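# Lay the towel flat beside the basket, then release

## Task

Get the towel lying flat on the table as a single layer. It must sit at least one finger's width inside the table edge, at least two finger widths away from the basket's rim, and more than a hand's width from the column of either arm. The basket must end up upright with its entire base resting on the table, no more than three finger widths from its starting spot, and turned roughly the way it started. Finally open the grippers and pull the arms away. Anything that stays in place only because the robot is holding it does not count.

## Robot and tools

Robot: two arms, left_arm and right_arm, each with six revolute joints and a parallel two-finger gripper. Their URDF roots sit at (+0.032, +0.300, 0) m, rotated by quat_wxyz (+0.998, 0, 0, -0.061), and at (+0.038, -0.297, 0) m, rotated by (+0.995, 0, 0, -0.097). The names are labels only: left_arm is the one on the +y side.

Scene frame: origin on the tabletop midway between the arms, +x out across the table, +z up. Result poses give each gripper's end_effector_position in metres and end_effector_quat_wxyz in this frame. The position is the pinch point between the pads, about 1 cm short of the fingertips. It can be off, more so when the arm is stretched far. The fingers point along the gripper's +z and close along its y.

The row (used by execute_actions and move): 14 numbers, one flat list covering both arms, even if only one moves. The first 7 are left_arm, the next 7 are right_arm. Within each arm the order is: elbow, wrist yaw, shoulder, wrist pitch, waist, wrist roll, then gripper opening. Use only this order. The six joint entries are offsets in [-1, 1], scaled so 1.0 equals 1.238 rad (elbow), 2.022 (wrist yaw), 1.258 (shoulder), 2.073 (wrist pitch), 1.202 (waist) and 2.022 (wrist roll). The opening is absolute, not an offset: +1 fully open, -1 closed.

Joint ranges, in URDF signs: waist -2.618 to 3.054, shoulder 0.000 to 3.142, elbow 0.000 to 3.142, wrist pitch -1.571 to 1.571, wrist yaw -1.571 to 1.571, wrist roll -2.094 to 2.094. The shoulder runs reversed in every number you send or read. In your numbers its range is therefore -3.142 to 0.000. A true end may lie up to 0.036 rad either side of the stated one. An action that would push a joint more than 0.036 rad outward beyond its range is rejected for both arms. If the first action of a call fails this check, or any action is malformed, nothing in the call runs. Joints asked past their real end stop there, and the result may say "joint sent to its limit".

execute_actions(actions): a list of up to 15 actions. Each action is a table of up to 15 rows, each row lasting one 1/30 s step. If there are fewer rows, the last row holds for the remaining steps. Joint offsets in every row count from the angles at the start of that action, not from the row before. For the first action, that means the angles in the latest reported state. An empty list just returns state and images.

move(target, speed, blocking): target is one row. Its offsets count from the Joint positions of the last result that printed them. All joints follow paths that finish together, so the hand traces a curve. Paths last 0.5 to 10 s and ignore obstacles and the other arm. speed (0.01 to 2 rad/s, default 0.5) caps the joint with the longest way to go. Finger openings are sent at the start. The result adds a "move:" line: the ending (done, off_target, moving, held, fault), limits=held or limits=none, and each arm's joint furthest from target. With blocking=false you get control back after 0.5 s. Then call wait or stop before any new actions or moves.

wait(seconds): 0 to 10; holds the last commands and lets a running move continue. stop(): brakes a running move, needing room to slow. zoom_image(camera, region): region [x0, y0, x1, y1] in pixels, at most 504 by 504, from cam_head_left, cam_head_right, cam_high, cam_low, cam_left_wrist or cam_right_wrist. read_manual(section): licence texts only. finished_scene(scene): ends the scene irreversibly. Call it only once the towel and basket meet the goal and the arms have let go.

Reading results: Joint positions and Joint velocities list each arm's joints in the row order (rad, rad/s), then the pad gap (m; 0.094 fully open). Joint targets shows where joints are currently driven. grip_measured is the finger opening on the command scale, with up to about 1 mm of error per gripper. "joint command not followed" means the clearance check changed some joint targets. HELD in step readings marks held-back steps. Joint torques are raw and offset, not pure load. MOTOR HOT appears from 75 °C. At 90 °C that arm halts for 10 s, and at 100 °C it goes limp and drops. Both are shown as OVER-TEMPERATURE FAULT.

Motion limits: a joint target never leads its measured angle by more than 0.202 (waist), 0.258 (shoulder), 0.238 (elbow), 0.573 (wrist pitch), or 0.522 (wrist yaw, roll) rad. Targets that would shift the hand over 70 mm are scaled back. Large motions therefore take several actions. Friction can leave a joint about 0.031 rad short, and smaller commands may do nothing. While you think, the robot holds its last command.

Gripping: to hold, command an opening below grip_measured. About 0.03 below gives a firm grip, less gives a lighter one. Thin cloth under 2 mm gets less force. Objects may get short tugs while held.

Avoid: dropping or knocking anything off the table, including the basket. Avoid tipping or sliding the basket far, fast contacts, and targets deep past a surface. Never let the arms collide or press on each other. Release the towel and withdraw both arms before finishing.

Each tool is called after "Request:" by a JSON object that holds its "api" and its "payload".

## Session

Request:
{"api": "execute_actions", "payload": {"actions": []}}

Scene clock: 0.00 s.
left_arm: end_effector_position=(+0.5116, +0.1726, +0.3154) grip_measured=+1.000 end_effector_quat_wxyz=(+0.573, -0.088, +0.814, +0.026) | right_arm: end_effector_position=(+0.3528, -0.1094, +0.1586) grip_measured=+1.000 end_effector_quat_wxyz=(+0.379, +0.392, +0.836, +0.070)
Joint names: [elbow, wrist yaw, shoulder, wrist pitch, waist, wrist roll]
Joint positions: left_arm=[ 1.498 -0.556 -1.631 -0.282 -0.32  -0.291  0.094] | right_arm=[ 1.177  0.683 -1.539 -0.773  1.031  1.557  0.094]
Joint velocities: left_arm=[-0.007  0.007 -0.002  0.022 -0.007  0.051  0.   ] | right_arm=[-0.007  0.007 -0.012 -0.022 -0.007 -0.022  0.   ]
Joint torques (N m, as the arm reports them, + toward a larger Joint positions number): no reading
Motor temperatures (°C, as the motors report them): left_arm=[31 29 30 30 30 29] | right_arm=[33 31 31 32 31 33]
Joint targets: left_arm=[1.498 -0.556 -1.631 -0.282 -0.320 -0.291] | right_arm=[1.177 0.683 -1.539 -0.773 1.031 1.557]

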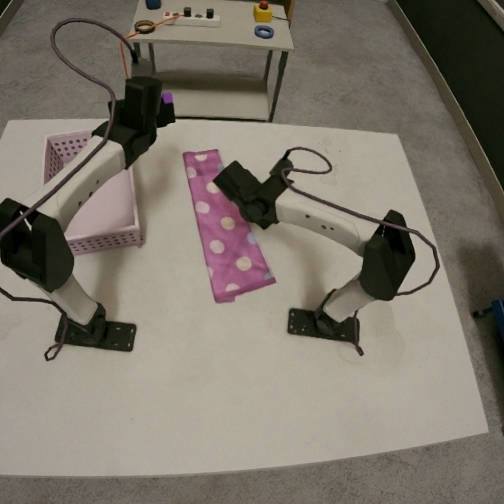

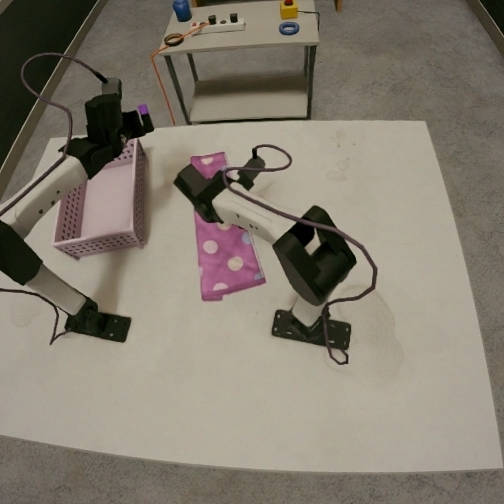

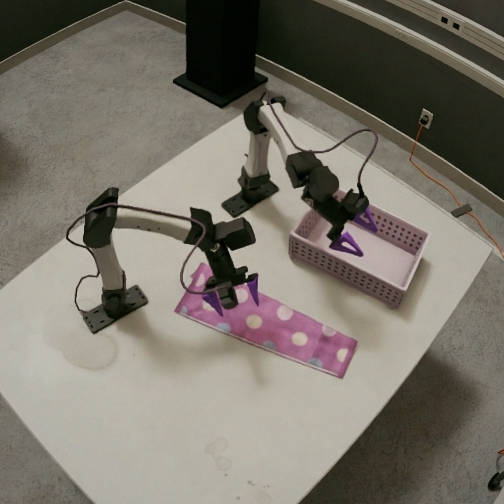

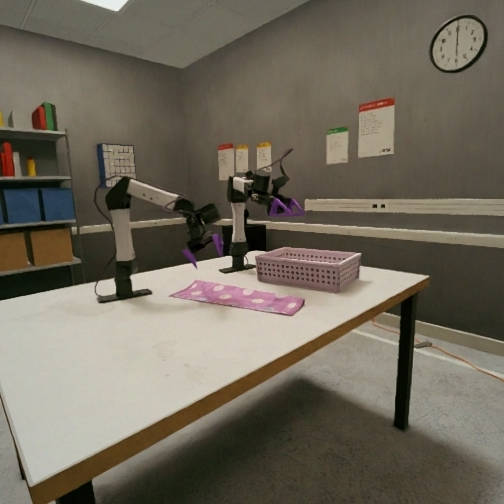

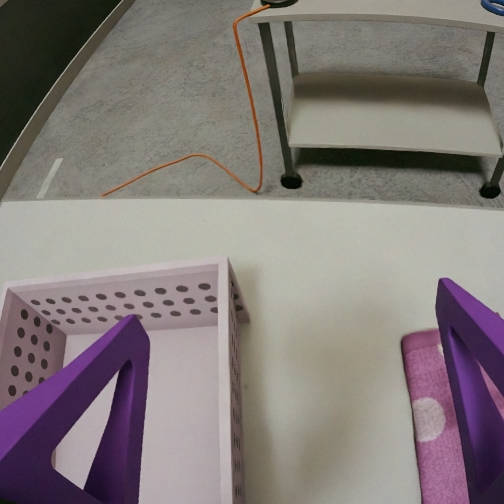

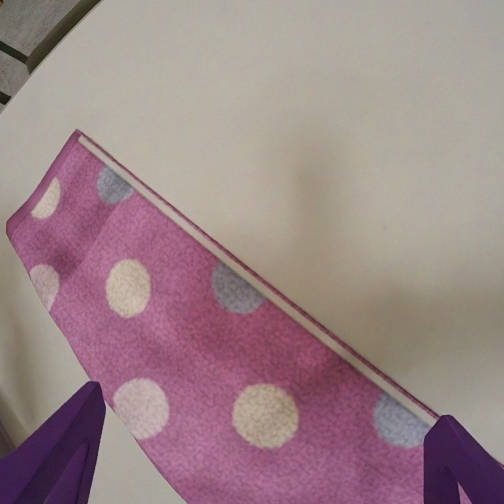

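Request:
{"api": "move", "payload": {"target": [-0.3,0.275,0.5,-0.2,0.6,0.144,1, 0,-0.338,0.45,0,-1,-0.77,1], "speed": 1}}

Request:
{"api": "zoom_image", "payload": {"camera": "cam_head_left", "region": [130,130,330,330]}}

Request:
{"api": "zoom_image", "payload": {"camera": "cam_high", "region": [160,240,380,400]}}

Request:
{"api": "zoom_image", "payload": {"camera": "cam_low", "region": [160,260,320,330]}}

Scene clock: 18.17 s.
left_arm: end_effector_position=(+0.3449, +0.3873, +0.3036) grip_measured=+1.000 end_effector_quat_wxyz=(+0.487, -0.121, +0.863, +0.068) | right_arm: end_effector_position=(+0.3279, -0.4046, +0.3034) grip_measured=+1.000 end_effector_quat_wxyz=(+0.466, +0.159, +0.866, -0.085)
Joint names: [elbow, wrist yaw, shoulder, wrist pitch, waist, wrist roll]
Joint positions: left_arm=[ 1.152 -0.009 -1.014 -0.682  0.39  -0.006  0.094] | right_arm=[ 1.177  0.007 -0.988 -0.773 -0.16   0.007  0.094]
Joint velocities: left_arm=[-0.002  0.022  0.012 -0.051 -0.002 -0.095  0.   ] | right_arm=[-0.007 -0.051  0.002 -0.007  0.002  0.007  0.   ]
Joint torques (N m, as the arm reports them, + toward a larger Joint positions number): left_arm=[7.21 0.07 3.48 2.39 0.09 0.07] | right_arm=[ 7.62 -0.08  2.11  2.09 -0.76 -0.05]
Motor temperatures (°C, as the motors report them): left_arm=[35 29 34 35 30 29] | right_arm=[36 32 33 34 31 33]
Joint targets: left_arm=[1.127 0.000 -1.002 -0.696 0.401 0.001] | right_arm=[1.177 -0.001 -0.973 -0.773 -0.171 0.000]
move: off_target (left_arm); limits=none; left_arm: farthest joint: the elbow, 0.025 radians from its target (0.372 radians at the start); right_arm: farthest joint: the shoulder, 0.015 radians from its target (0.567 radians at the start)

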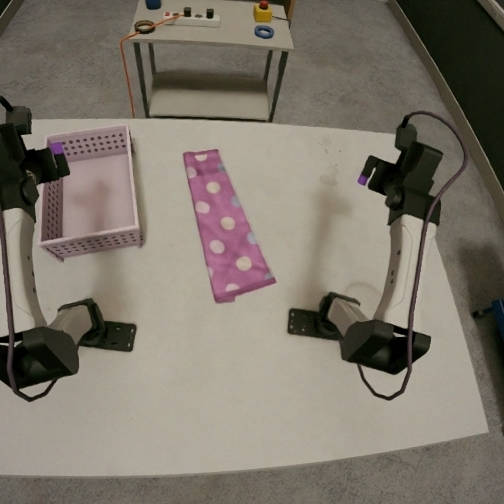

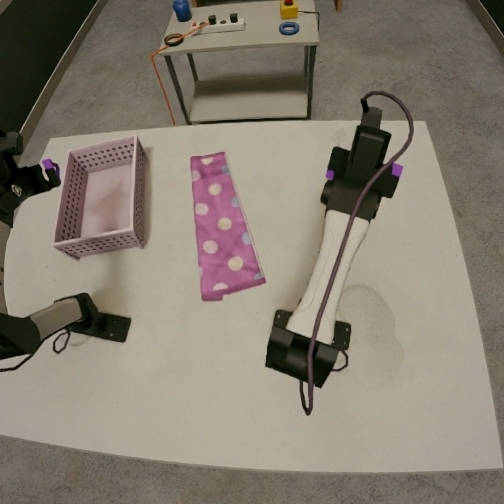

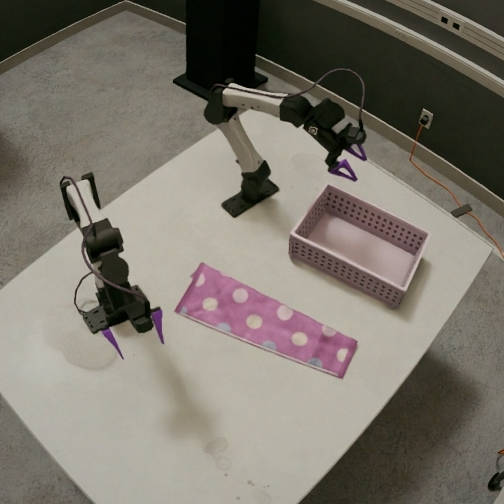

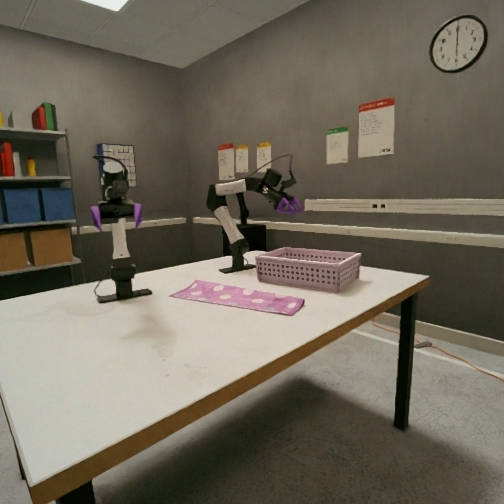

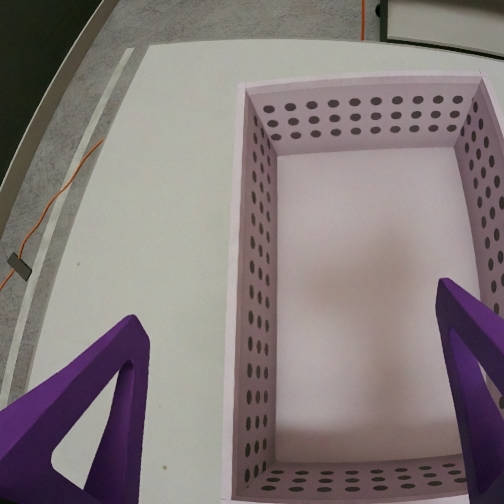

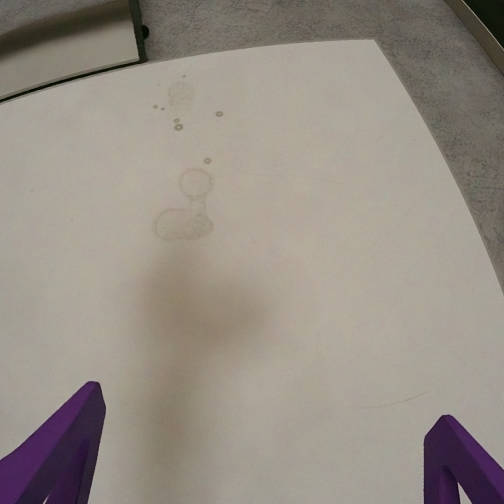

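Region (130, 130, 330, 330) of cam_head_left's 504x504 image, scaled by 2.520, with more detail than that image has.

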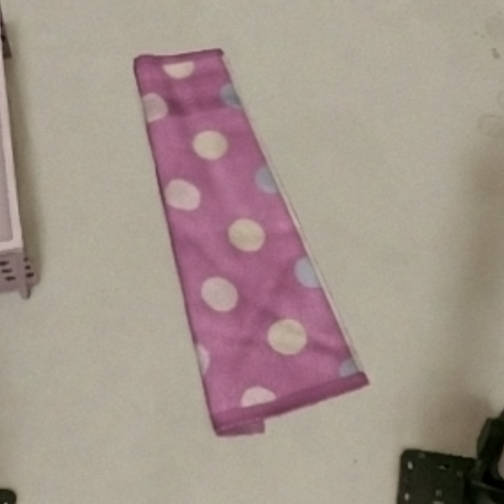

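Region (160, 240, 380, 400) of cam_high's 504x504 image, scaled by 2.291, with more detail than that image has; it fills the top 367 rows of this view, and the rest is white.

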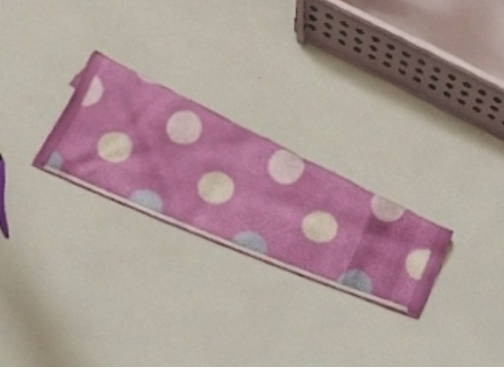

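Region (160, 260, 320, 330) of cam_low's 504x504 image, scaled by 3.150, with more detail than that image has; it fills the top 220 rows of this view, and the rest is white.

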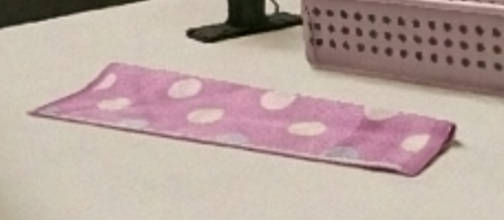

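Request:
{"api": "move", "payload": {"target": [0,0,0,0,0,0,1, -0.204,0,-0.191,-0.238,0.932,0,1], "speed": 1}}

Scene clock: 43.73 s.
left_arm: end_effector_position=(+0.3449, +0.3872, +0.3036) grip_measured=+1.000 end_effector_quat_wxyz=(+0.487, -0.121, +0.863, +0.068) | right_arm: end_effector_position=(+0.1783, -0.1658, +0.1070) grip_measured=+1.000 end_effector_quat_wxyz=(+0.024, -0.366, +0.930, +0.006)
Joint names: [elbow, wrist yaw, shoulder, wrist pitch, waist, wrist roll]
Joint positions: left_arm=[ 1.152 -0.009 -1.014 -0.682  0.39  -0.006  0.094] | right_arm=[ 0.939  0.006 -1.211 -1.249  0.95   0.006  0.094]
Joint velocities: left_arm=[ 0.017 -0.037 -0.002  0.022  0.007 -0.022  0.   ] | right_arm=[-0.012 -0.022  0.002 -0.11  -0.002 -0.007  0.   ]
Joint torques (N m, as the arm reports them, + toward a larger Joint positions number): left_arm=[ 9.16 -0.02  2.59  2.55 -0.7   0.01] | right_arm=[5.72 0.03 1.09 0.27 0.76 0.01]
Motor temperatures (°C, as the motors report them): left_arm=[36 29 33 37 31 29] | right_arm=[38 31 32 38 31 33]
Joint targets: left_arm=[1.152 -0.009 -1.014 -0.682 0.390 -0.006] | right_arm=[0.924 0.007 -1.228 -1.266 0.961 0.007]
move: done; limits=none; left_arm: farthest joint: the waist, 0.000 radians from its target (0.000 radians at the start); right_arm: farthest joint: the wrist pitch, 0.018 radians from its target (0.494 radians at the start)

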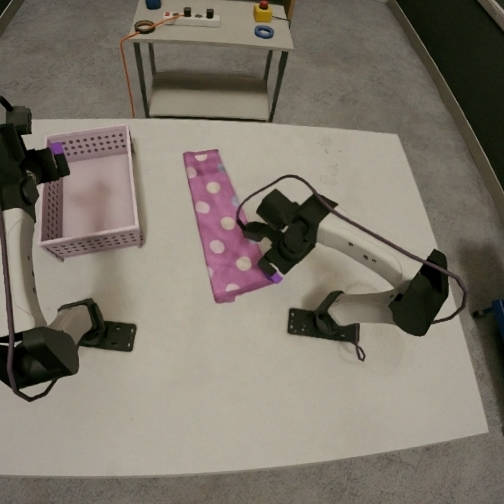

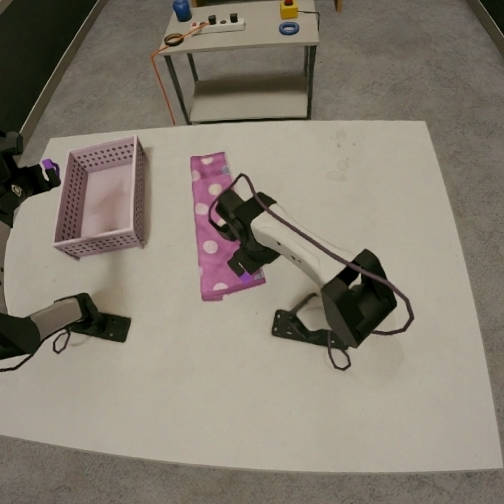

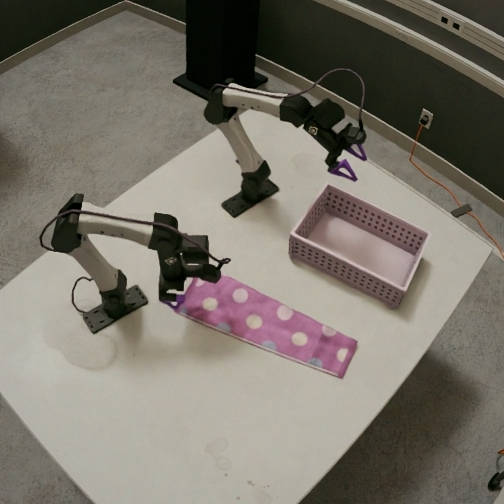

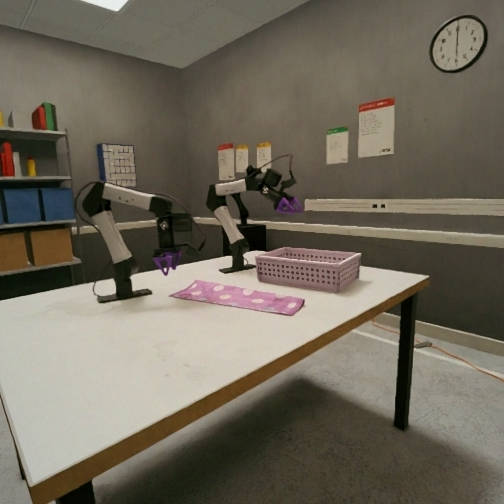

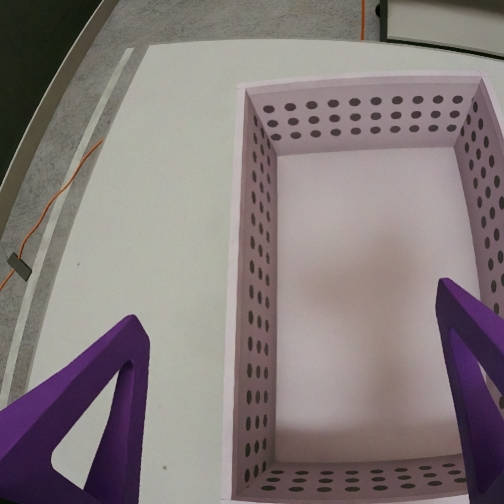

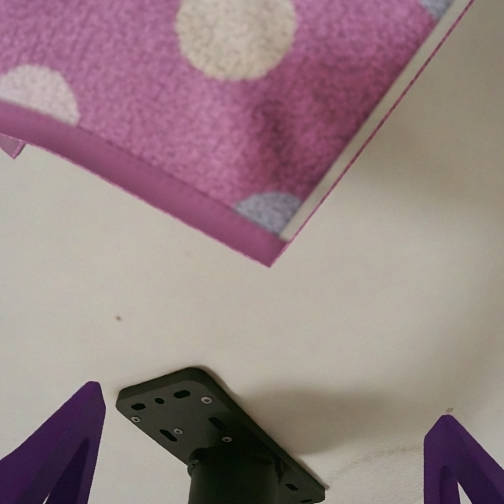

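Request:
{"api": "move", "payload": {"target": [0.7,0,-0.95,0.033,-0.75,0,0, -0.115,0,-0.178,0.14,-0.06,0.245,0], "speed": 0.9}}

Request:
{"api": "move", "payload": {"target": [0.19,0,-0.265,0,0,0,0, 0,0,0,0,0,0,0], "speed": 0.6}}

Scene clock: 60.57 s.
left_arm: end_effector_position=(+0.5100, -0.0568, +0.1557) grip_measured=+0.002 end_effector_quat_wxyz=(+0.349, +0.290, +0.884, -0.113) | right_arm: end_effector_position=(+0.2025, -0.1606, +0.0388) grip_measured=+0.002 end_effector_quat_wxyz=(-0.002, -0.100, +0.995, -0.005)
Joint names: [elbow, wrist yaw, shoulder, wrist pitch, waist, wrist roll]
Joint positions: left_arm=[ 2.003 -0.008 -2.206 -0.616 -0.521 -0.006  0.047] | right_arm=[ 0.814  0.006 -1.418 -0.977  0.889  0.495  0.047]
Joint velocities: left_arm=[-0.007 -0.022 -0.007  0.022  0.007  0.051 -0.001] | right_arm=[ 0.002 -0.022  0.007  0.007  0.017 -0.037 -0.   ]
Joint torques (N m, as the arm reports them, + toward a larger Joint positions number): left_arm=[10.6  -0.02 13.96  2.22 -0.01  0.01] | right_arm=[ 5.04  0.06  2.33  0.52 -0.8   0.06]
Motor temperatures (°C, as the motors report them): left_arm=[37 29 33 38 30 29] | right_arm=[38 31 32 35 31 33]
Joint targets: left_arm=[2.019 -0.009 -2.209 -0.614 -0.512 -0.006] | right_arm=[0.797 0.006 -1.435 -0.958 0.878 0.502]
move: done; limits=none; left_arm: farthest joint: the elbow, 0.016 radians from its target (0.867 radians at the start); right_arm: farthest joint: the wrist pitch, 0.018 radians from its target (0.290 radians at the start)

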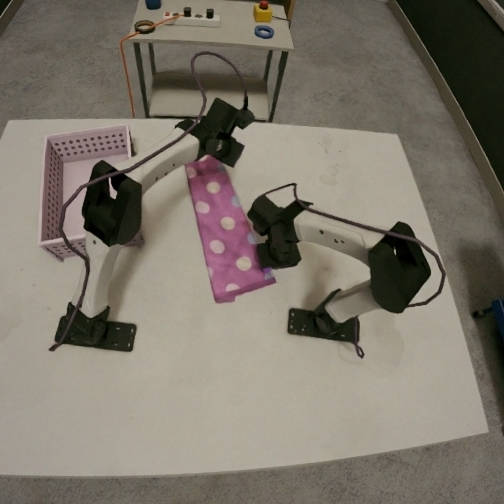

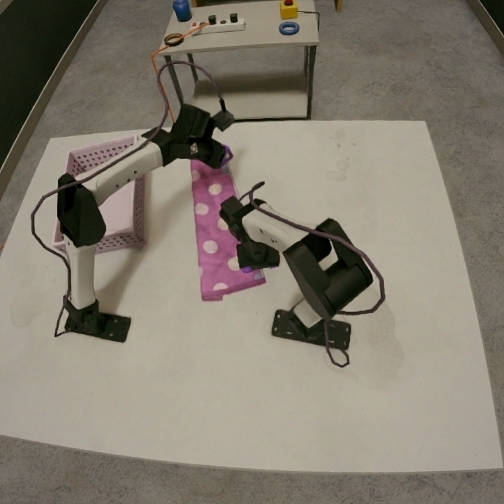

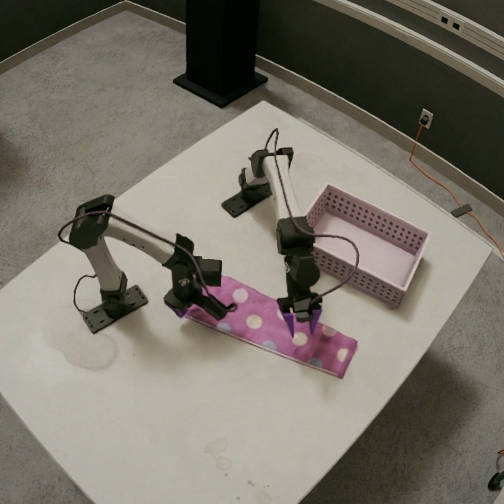

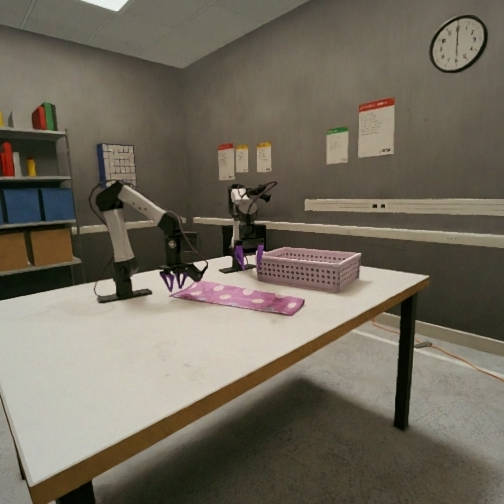

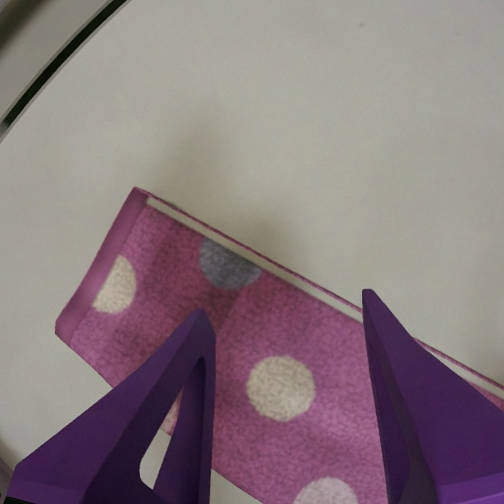

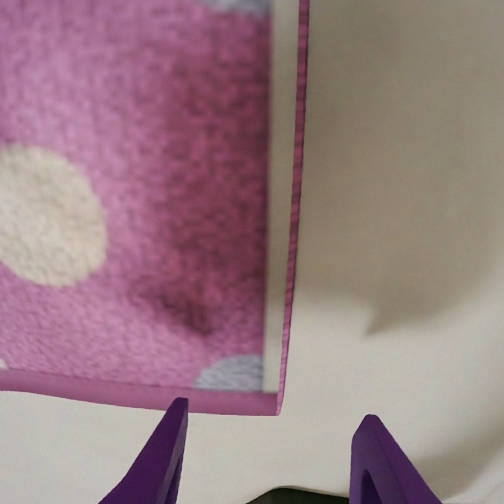

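Scene clock: 61.77 s.
left_arm: end_effector_position=(+0.5414, -0.0804, +0.0500) grip_measured=+0.002 end_effector_quat_wxyz=(+0.301, +0.296, +0.901, -0.097) | right_arm: end_effector_position=(+0.2025, -0.1606, +0.0388) grip_measured=+0.002 end_effector_quat_wxyz=(-0.002, -0.100, +0.995, -0.005)
Joint names: [elbow, wrist yaw, shoulder, wrist pitch, waist, wrist roll]
Joint positions: left_arm=[ 2.222 -0.008 -2.533 -0.616 -0.521 -0.006  0.047] | right_arm=[ 0.814  0.006 -1.418 -0.977  0.889  0.495  0.047]
Joint velocities: left_arm=[-0.017 -0.066  0.012  0.066 -0.012  0.022 -0.001] | right_arm=[-0.012  0.007  0.012 -0.007 -0.017 -0.022  0.   ]
Joint torques (N m, as the arm reports them, + toward a larger Joint positions number): left_arm=[10.47 -0.01 15.75  2.01 -0.71  0.01] | right_arm=[6.36 0.06 3.48 0.33 0.01 0.  ]
Motor temperatures (°C, as the motors report them): left_arm=[38 29 34 38 30 29] | right_arm=[38 31 32 35 31 33]
Joint targets: left_arm=[2.238 -0.008 -2.540 -0.616 -0.521 -0.006] | right_arm=[0.814 0.006 -1.418 -0.977 0.889 0.495]
move: done; limits=none; left_arm: farthest joint: the elbow, 0.016 radians from its target (0.235 radians at the start); right_arm: farthest joint: the waist, 0.000 radians from its target (0.000 radians at the start)

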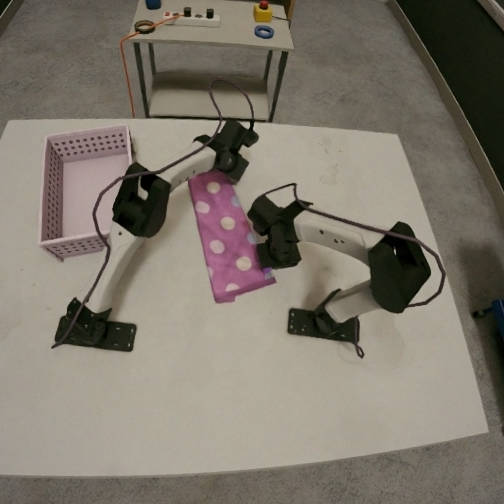

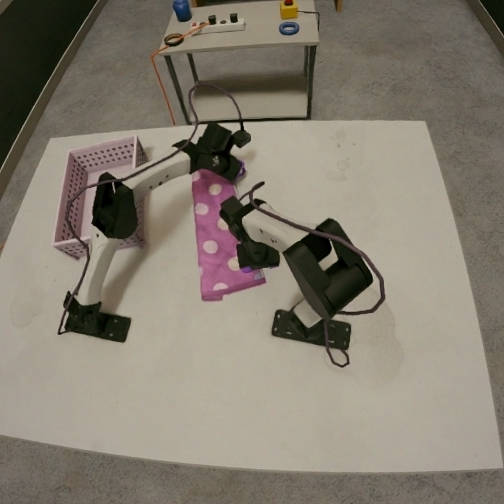

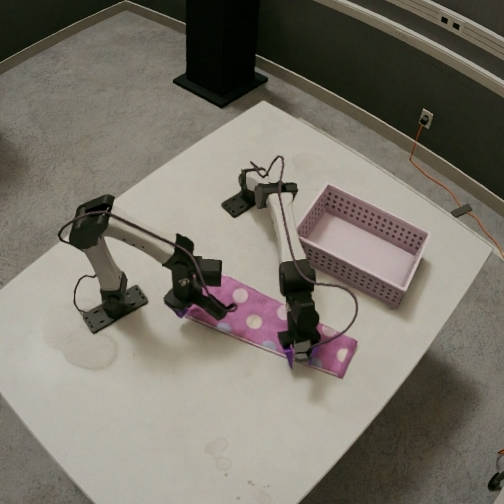

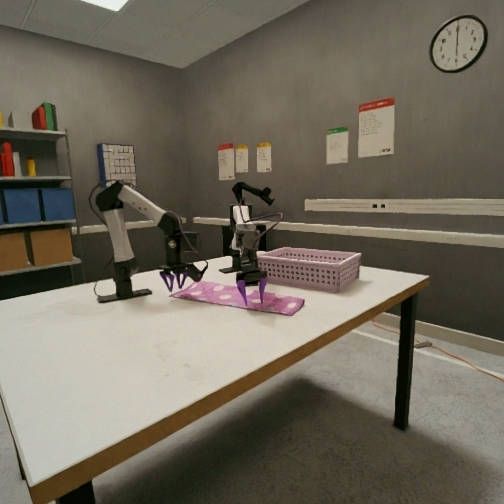

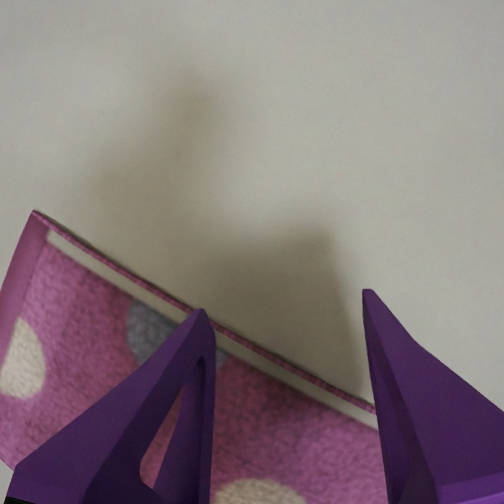

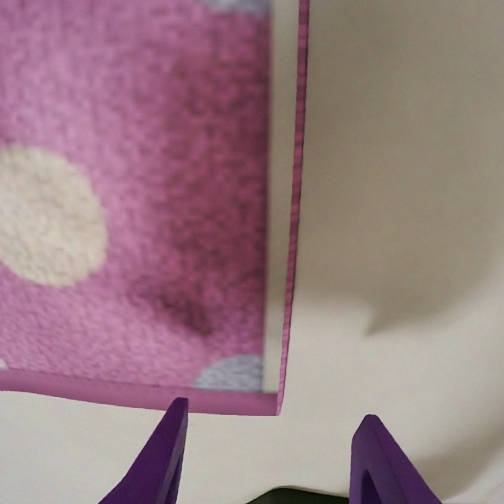

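Request:
{"api": "move", "payload": {"target": [0.012,0,-0.05,0,0.045,0,0, -0.084,0,-0.05,0.073,0.05,0.02,0], "speed": 0.2}}

Scene clock: 69.73 s.
left_arm: end_effector_position=(+0.5554, -0.0567, +0.0261) grip_measured=+0.001 end_effector_quat_wxyz=(+0.287, +0.278, +0.913, -0.086) | right_arm: end_effector_position=(+0.1941, -0.1553, +0.0146) grip_measured=+0.001 end_effector_quat_wxyz=(-0.003, -0.108, +0.994, -0.007)
Joint names: [elbow, wrist yaw, shoulder, wrist pitch, waist, wrist roll]
Joint positions: left_arm=[ 2.222 -0.008 -2.573 -0.612 -0.478 -0.006  0.047] | right_arm=[ 0.74   0.007 -1.454 -0.87   0.936  0.527  0.047]
Joint velocities: left_arm=[-0.002 -0.051 -0.017 -0.022  0.022 -0.066 -0.   ] | right_arm=[-0.022 -0.007  0.017  0.037 -0.017 -0.037  0.   ]
Joint torques (N m, as the arm reports them, + toward a larger Joint positions number): left_arm=[10.35 -0.02 14.67  1.92  0.07  0.01] | right_arm=[3.85 0.05 1.82 0.83 0.95 0.06]
Motor temperatures (°C, as the motors report them): left_arm=[39 29 40 38 30 29] | right_arm=[38 31 32 35 31 33]
Joint targets: left_arm=[2.237 -0.008 -2.596 -0.616 -0.466 -0.006] | right_arm=[0.710 0.006 -1.481 -0.825 0.950 0.535]
move: off_target (left_arm, right_arm); limits=none; left_arm: farthest joint: the shoulder, 0.023 radians from its target (0.063 radians at the start); right_arm: farthest joint: the wrist pitch, 0.044 radians from its target (0.151 radians at the start)

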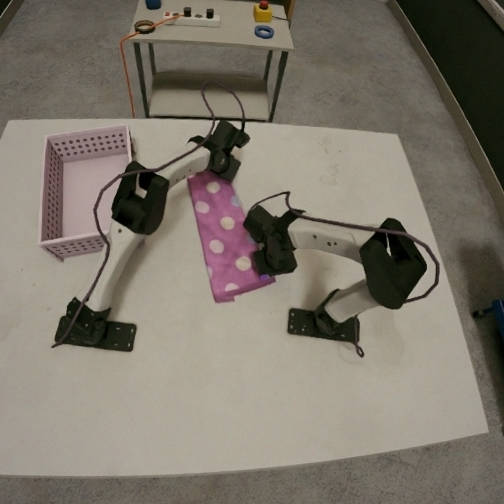

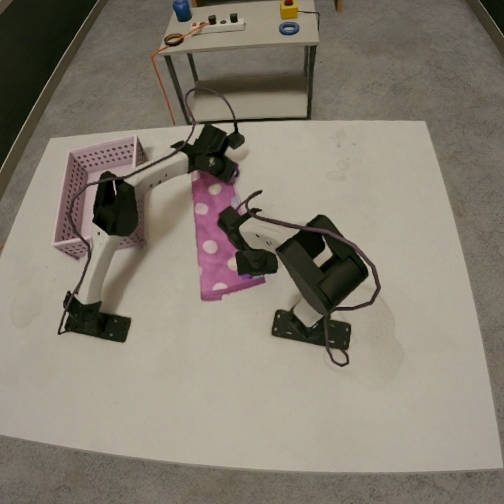

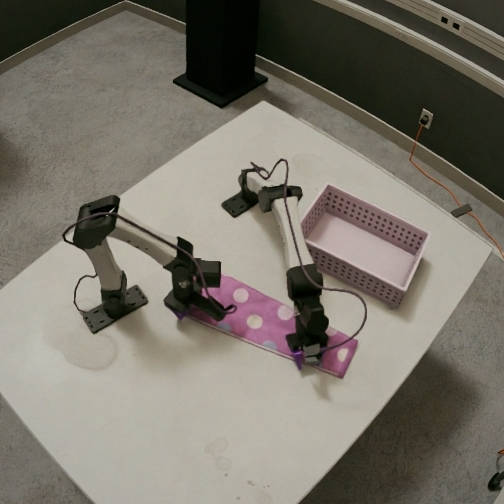

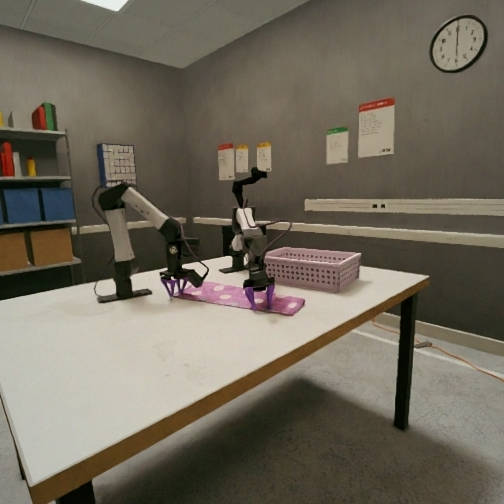

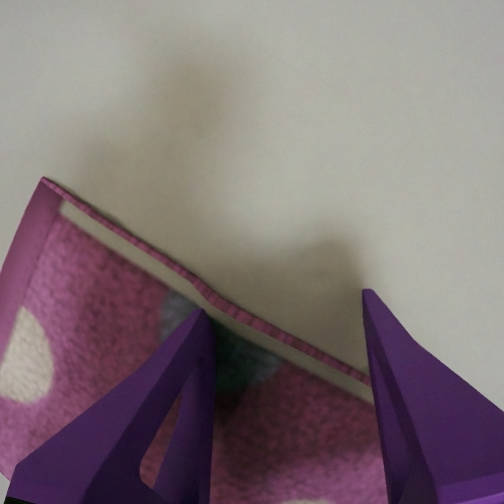

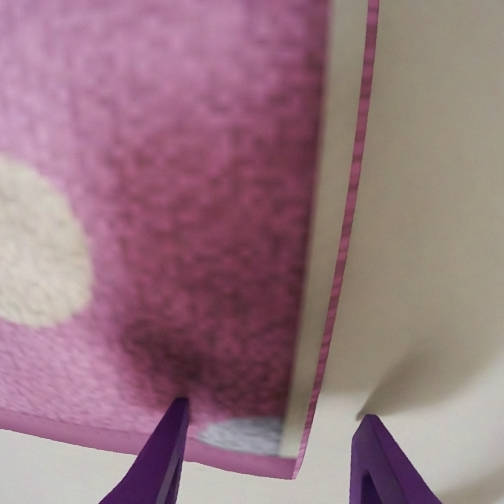

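Request:
{"api": "execute_actions", "payload": {"actions": [[[0.012,0,0.05,0,0,0,0, -0.024,0,-0.022,0.02,0,0,-0.5]],[[0.012,0,0,-0.055,0,0,0, -0.024,0,-0.022,0.02,0,0,-1]],[[0.012,0,-0.035,0,0,0,0, -0.024,0,-0.022,0.0,0,0,-1]]]}}

Scene clock: 76.80 s.
left_arm: end_effector_position=(+0.5432, -0.0484, +0.0429) grip_measured=+0.001 end_effector_quat_wxyz=(+0.267, +0.280, +0.919, -0.079) | right_arm: end_effector_position=(+0.1965, -0.1503, +0.0146) grip_measured=-0.951 end_effector_quat_wxyz=(+0.002, -0.107, +0.994, +0.004)
Joint names: [elbow, wrist yaw, shoulder, wrist pitch, waist, wrist roll]
Joint positions: left_arm=[ 2.225 -0.008 -2.526 -0.705 -0.478 -0.006  0.047] | right_arm=[ 0.74  -0.004 -1.454 -0.849  0.936  0.527  0.002]
Joint velocities: left_arm=[-0.002 -0.007  0.022  0.022  0.002  0.066 -0.   ] | right_arm=[-0.007 -0.022 -0.007 -0.037  0.007  0.007 -0.001]
Joint torques (N m, as the arm reports them, + toward a larger Joint positions number): left_arm=[10.25 -0.01 14.81  1.84 -0.72  0.01] | right_arm=[ 3.88  0.06  1.75  0.37 -0.01  0.  ]
Motor temperatures (°C, as the motors report them): left_arm=[39 29 44 38 31 29] | right_arm=[37 31 32 35 31 33]
Joint targets: left_arm=[2.239 -0.008 -2.542 -0.707 -0.478 -0.006] | right_arm=[0.710 -0.004 -1.482 -0.849 0.936 0.527]
Step readings (joint positions; steps 1 to 15: 1st action; 16 to 30: 2nd action; 31 to 45: 3rd action):
0: left_arm=[2.222 -0.008 -2.573 -0.612 -0.478 -0.006] | right_arm=[0.740 0.007 -1.454 -0.870 0.936 0.527]
1: left_arm=[2.222 -0.008 -2.567 -0.613 -0.478 -0.006] | right_arm=[0.740 0.005 -1.454 -0.869 0.936 0.527]
2: left_arm=[2.222 -0.008 -2.561 -0.619 -0.478 -0.006] | right_arm=[0.740 0.001 -1.454 -0.862 0.936 0.527]
4: left_arm=[2.222 -0.008 -2.541 -0.620 -0.478 -0.006] | right_arm=[0.740 -0.001 -1.454 -0.856 0.936 0.527]
8: left_arm=[2.222 -0.008 -2.504 -0.612 -0.478 -0.006] | right_arm=[0.740 -0.002 -1.454 -0.855 0.936 0.527]
15: left_arm=[2.222 -0.008 -2.498 -0.608 -0.478 -0.006] | right_arm=[0.740 -0.002 -1.454 -0.855 0.936 0.527]
16: left_arm=[2.224 -0.008 -2.498 -0.617 -0.478 -0.006] | right_arm=[0.740 -0.004 -1.454 -0.853 0.936 0.527]
17: left_arm=[2.225 -0.008 -2.498 -0.633 -0.478 -0.006] | right_arm=[0.740 -0.005 -1.454 -0.849 0.936 0.527]
19: left_arm=[2.225 -0.008 -2.498 -0.662 -0.478 -0.006] | right_arm=[0.740 -0.005 -1.454 -0.849 0.936 0.527]
23: left_arm=[2.225 -0.008 -2.498 -0.693 -0.478 -0.006] | right_arm=[0.740 -0.004 -1.454 -0.849 0.936 0.527]
30: left_arm=[2.225 -0.008 -2.498 -0.707 -0.478 -0.006] | right_arm=[0.740 -0.004 -1.454 -0.849 0.936 0.527]
31: left_arm=[2.225 -0.008 -2.500 -0.707 -0.478 -0.006] | right_arm=[0.740 -0.004 -1.454 -0.849 0.936 0.527]
32: left_arm=[2.225 -0.008 -2.502 -0.705 -0.478 -0.006] | right_arm=[0.740 -0.004 -1.454 -0.849 0.936 0.527]
34: left_arm=[2.225 -0.008 -2.509 -0.705 -0.478 -0.006] | right_arm=[0.740 -0.004 -1.454 -0.849 0.936 0.527]
38: left_arm=[2.225 -0.008 -2.524 -0.705 -0.478 -0.006] | right_arm=[0.740 -0.004 -1.454 -0.849 0.936 0.527]
45: Joint positions above

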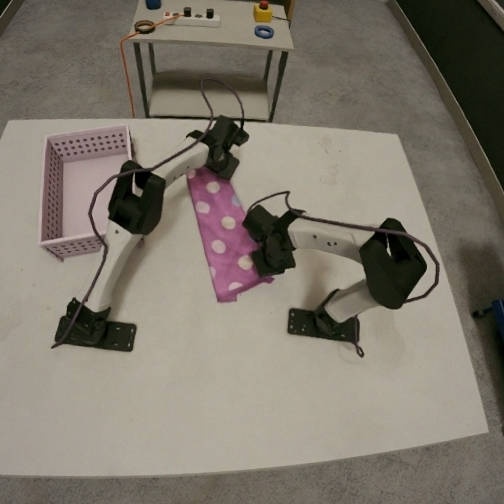

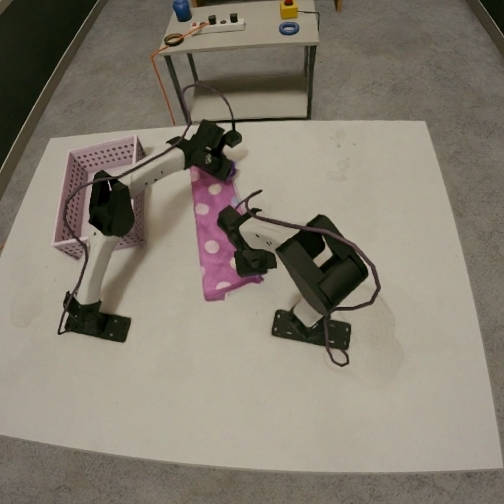

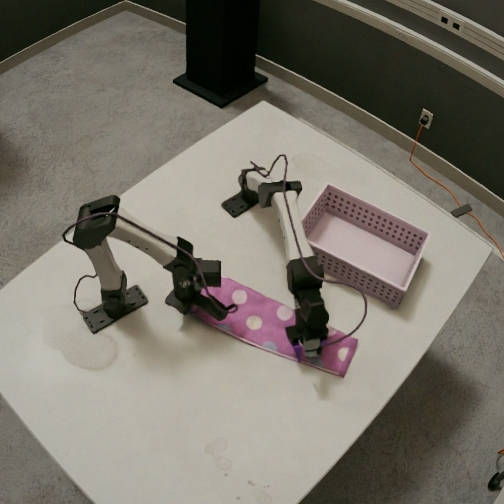

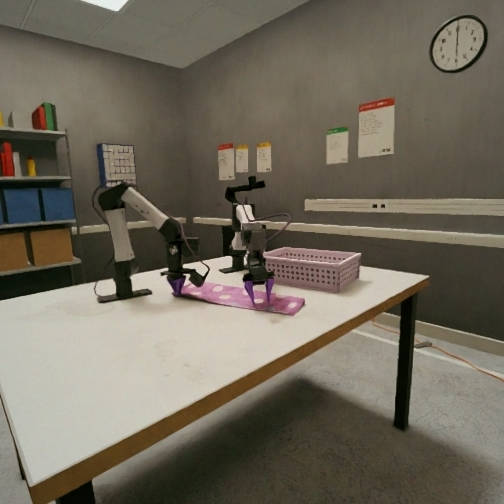

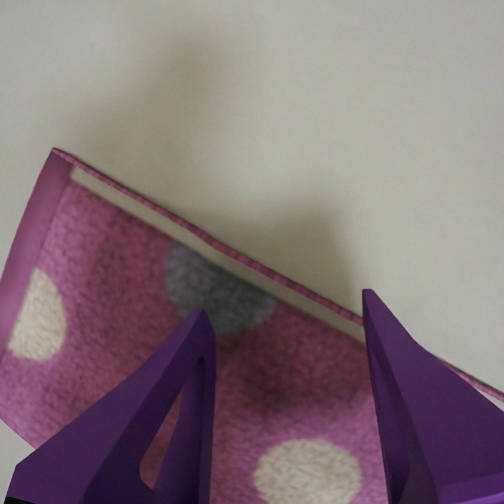

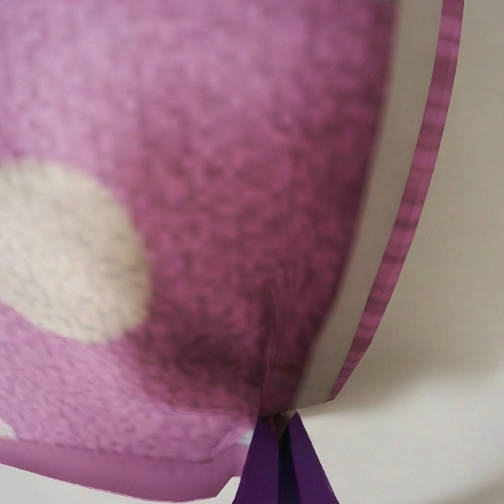

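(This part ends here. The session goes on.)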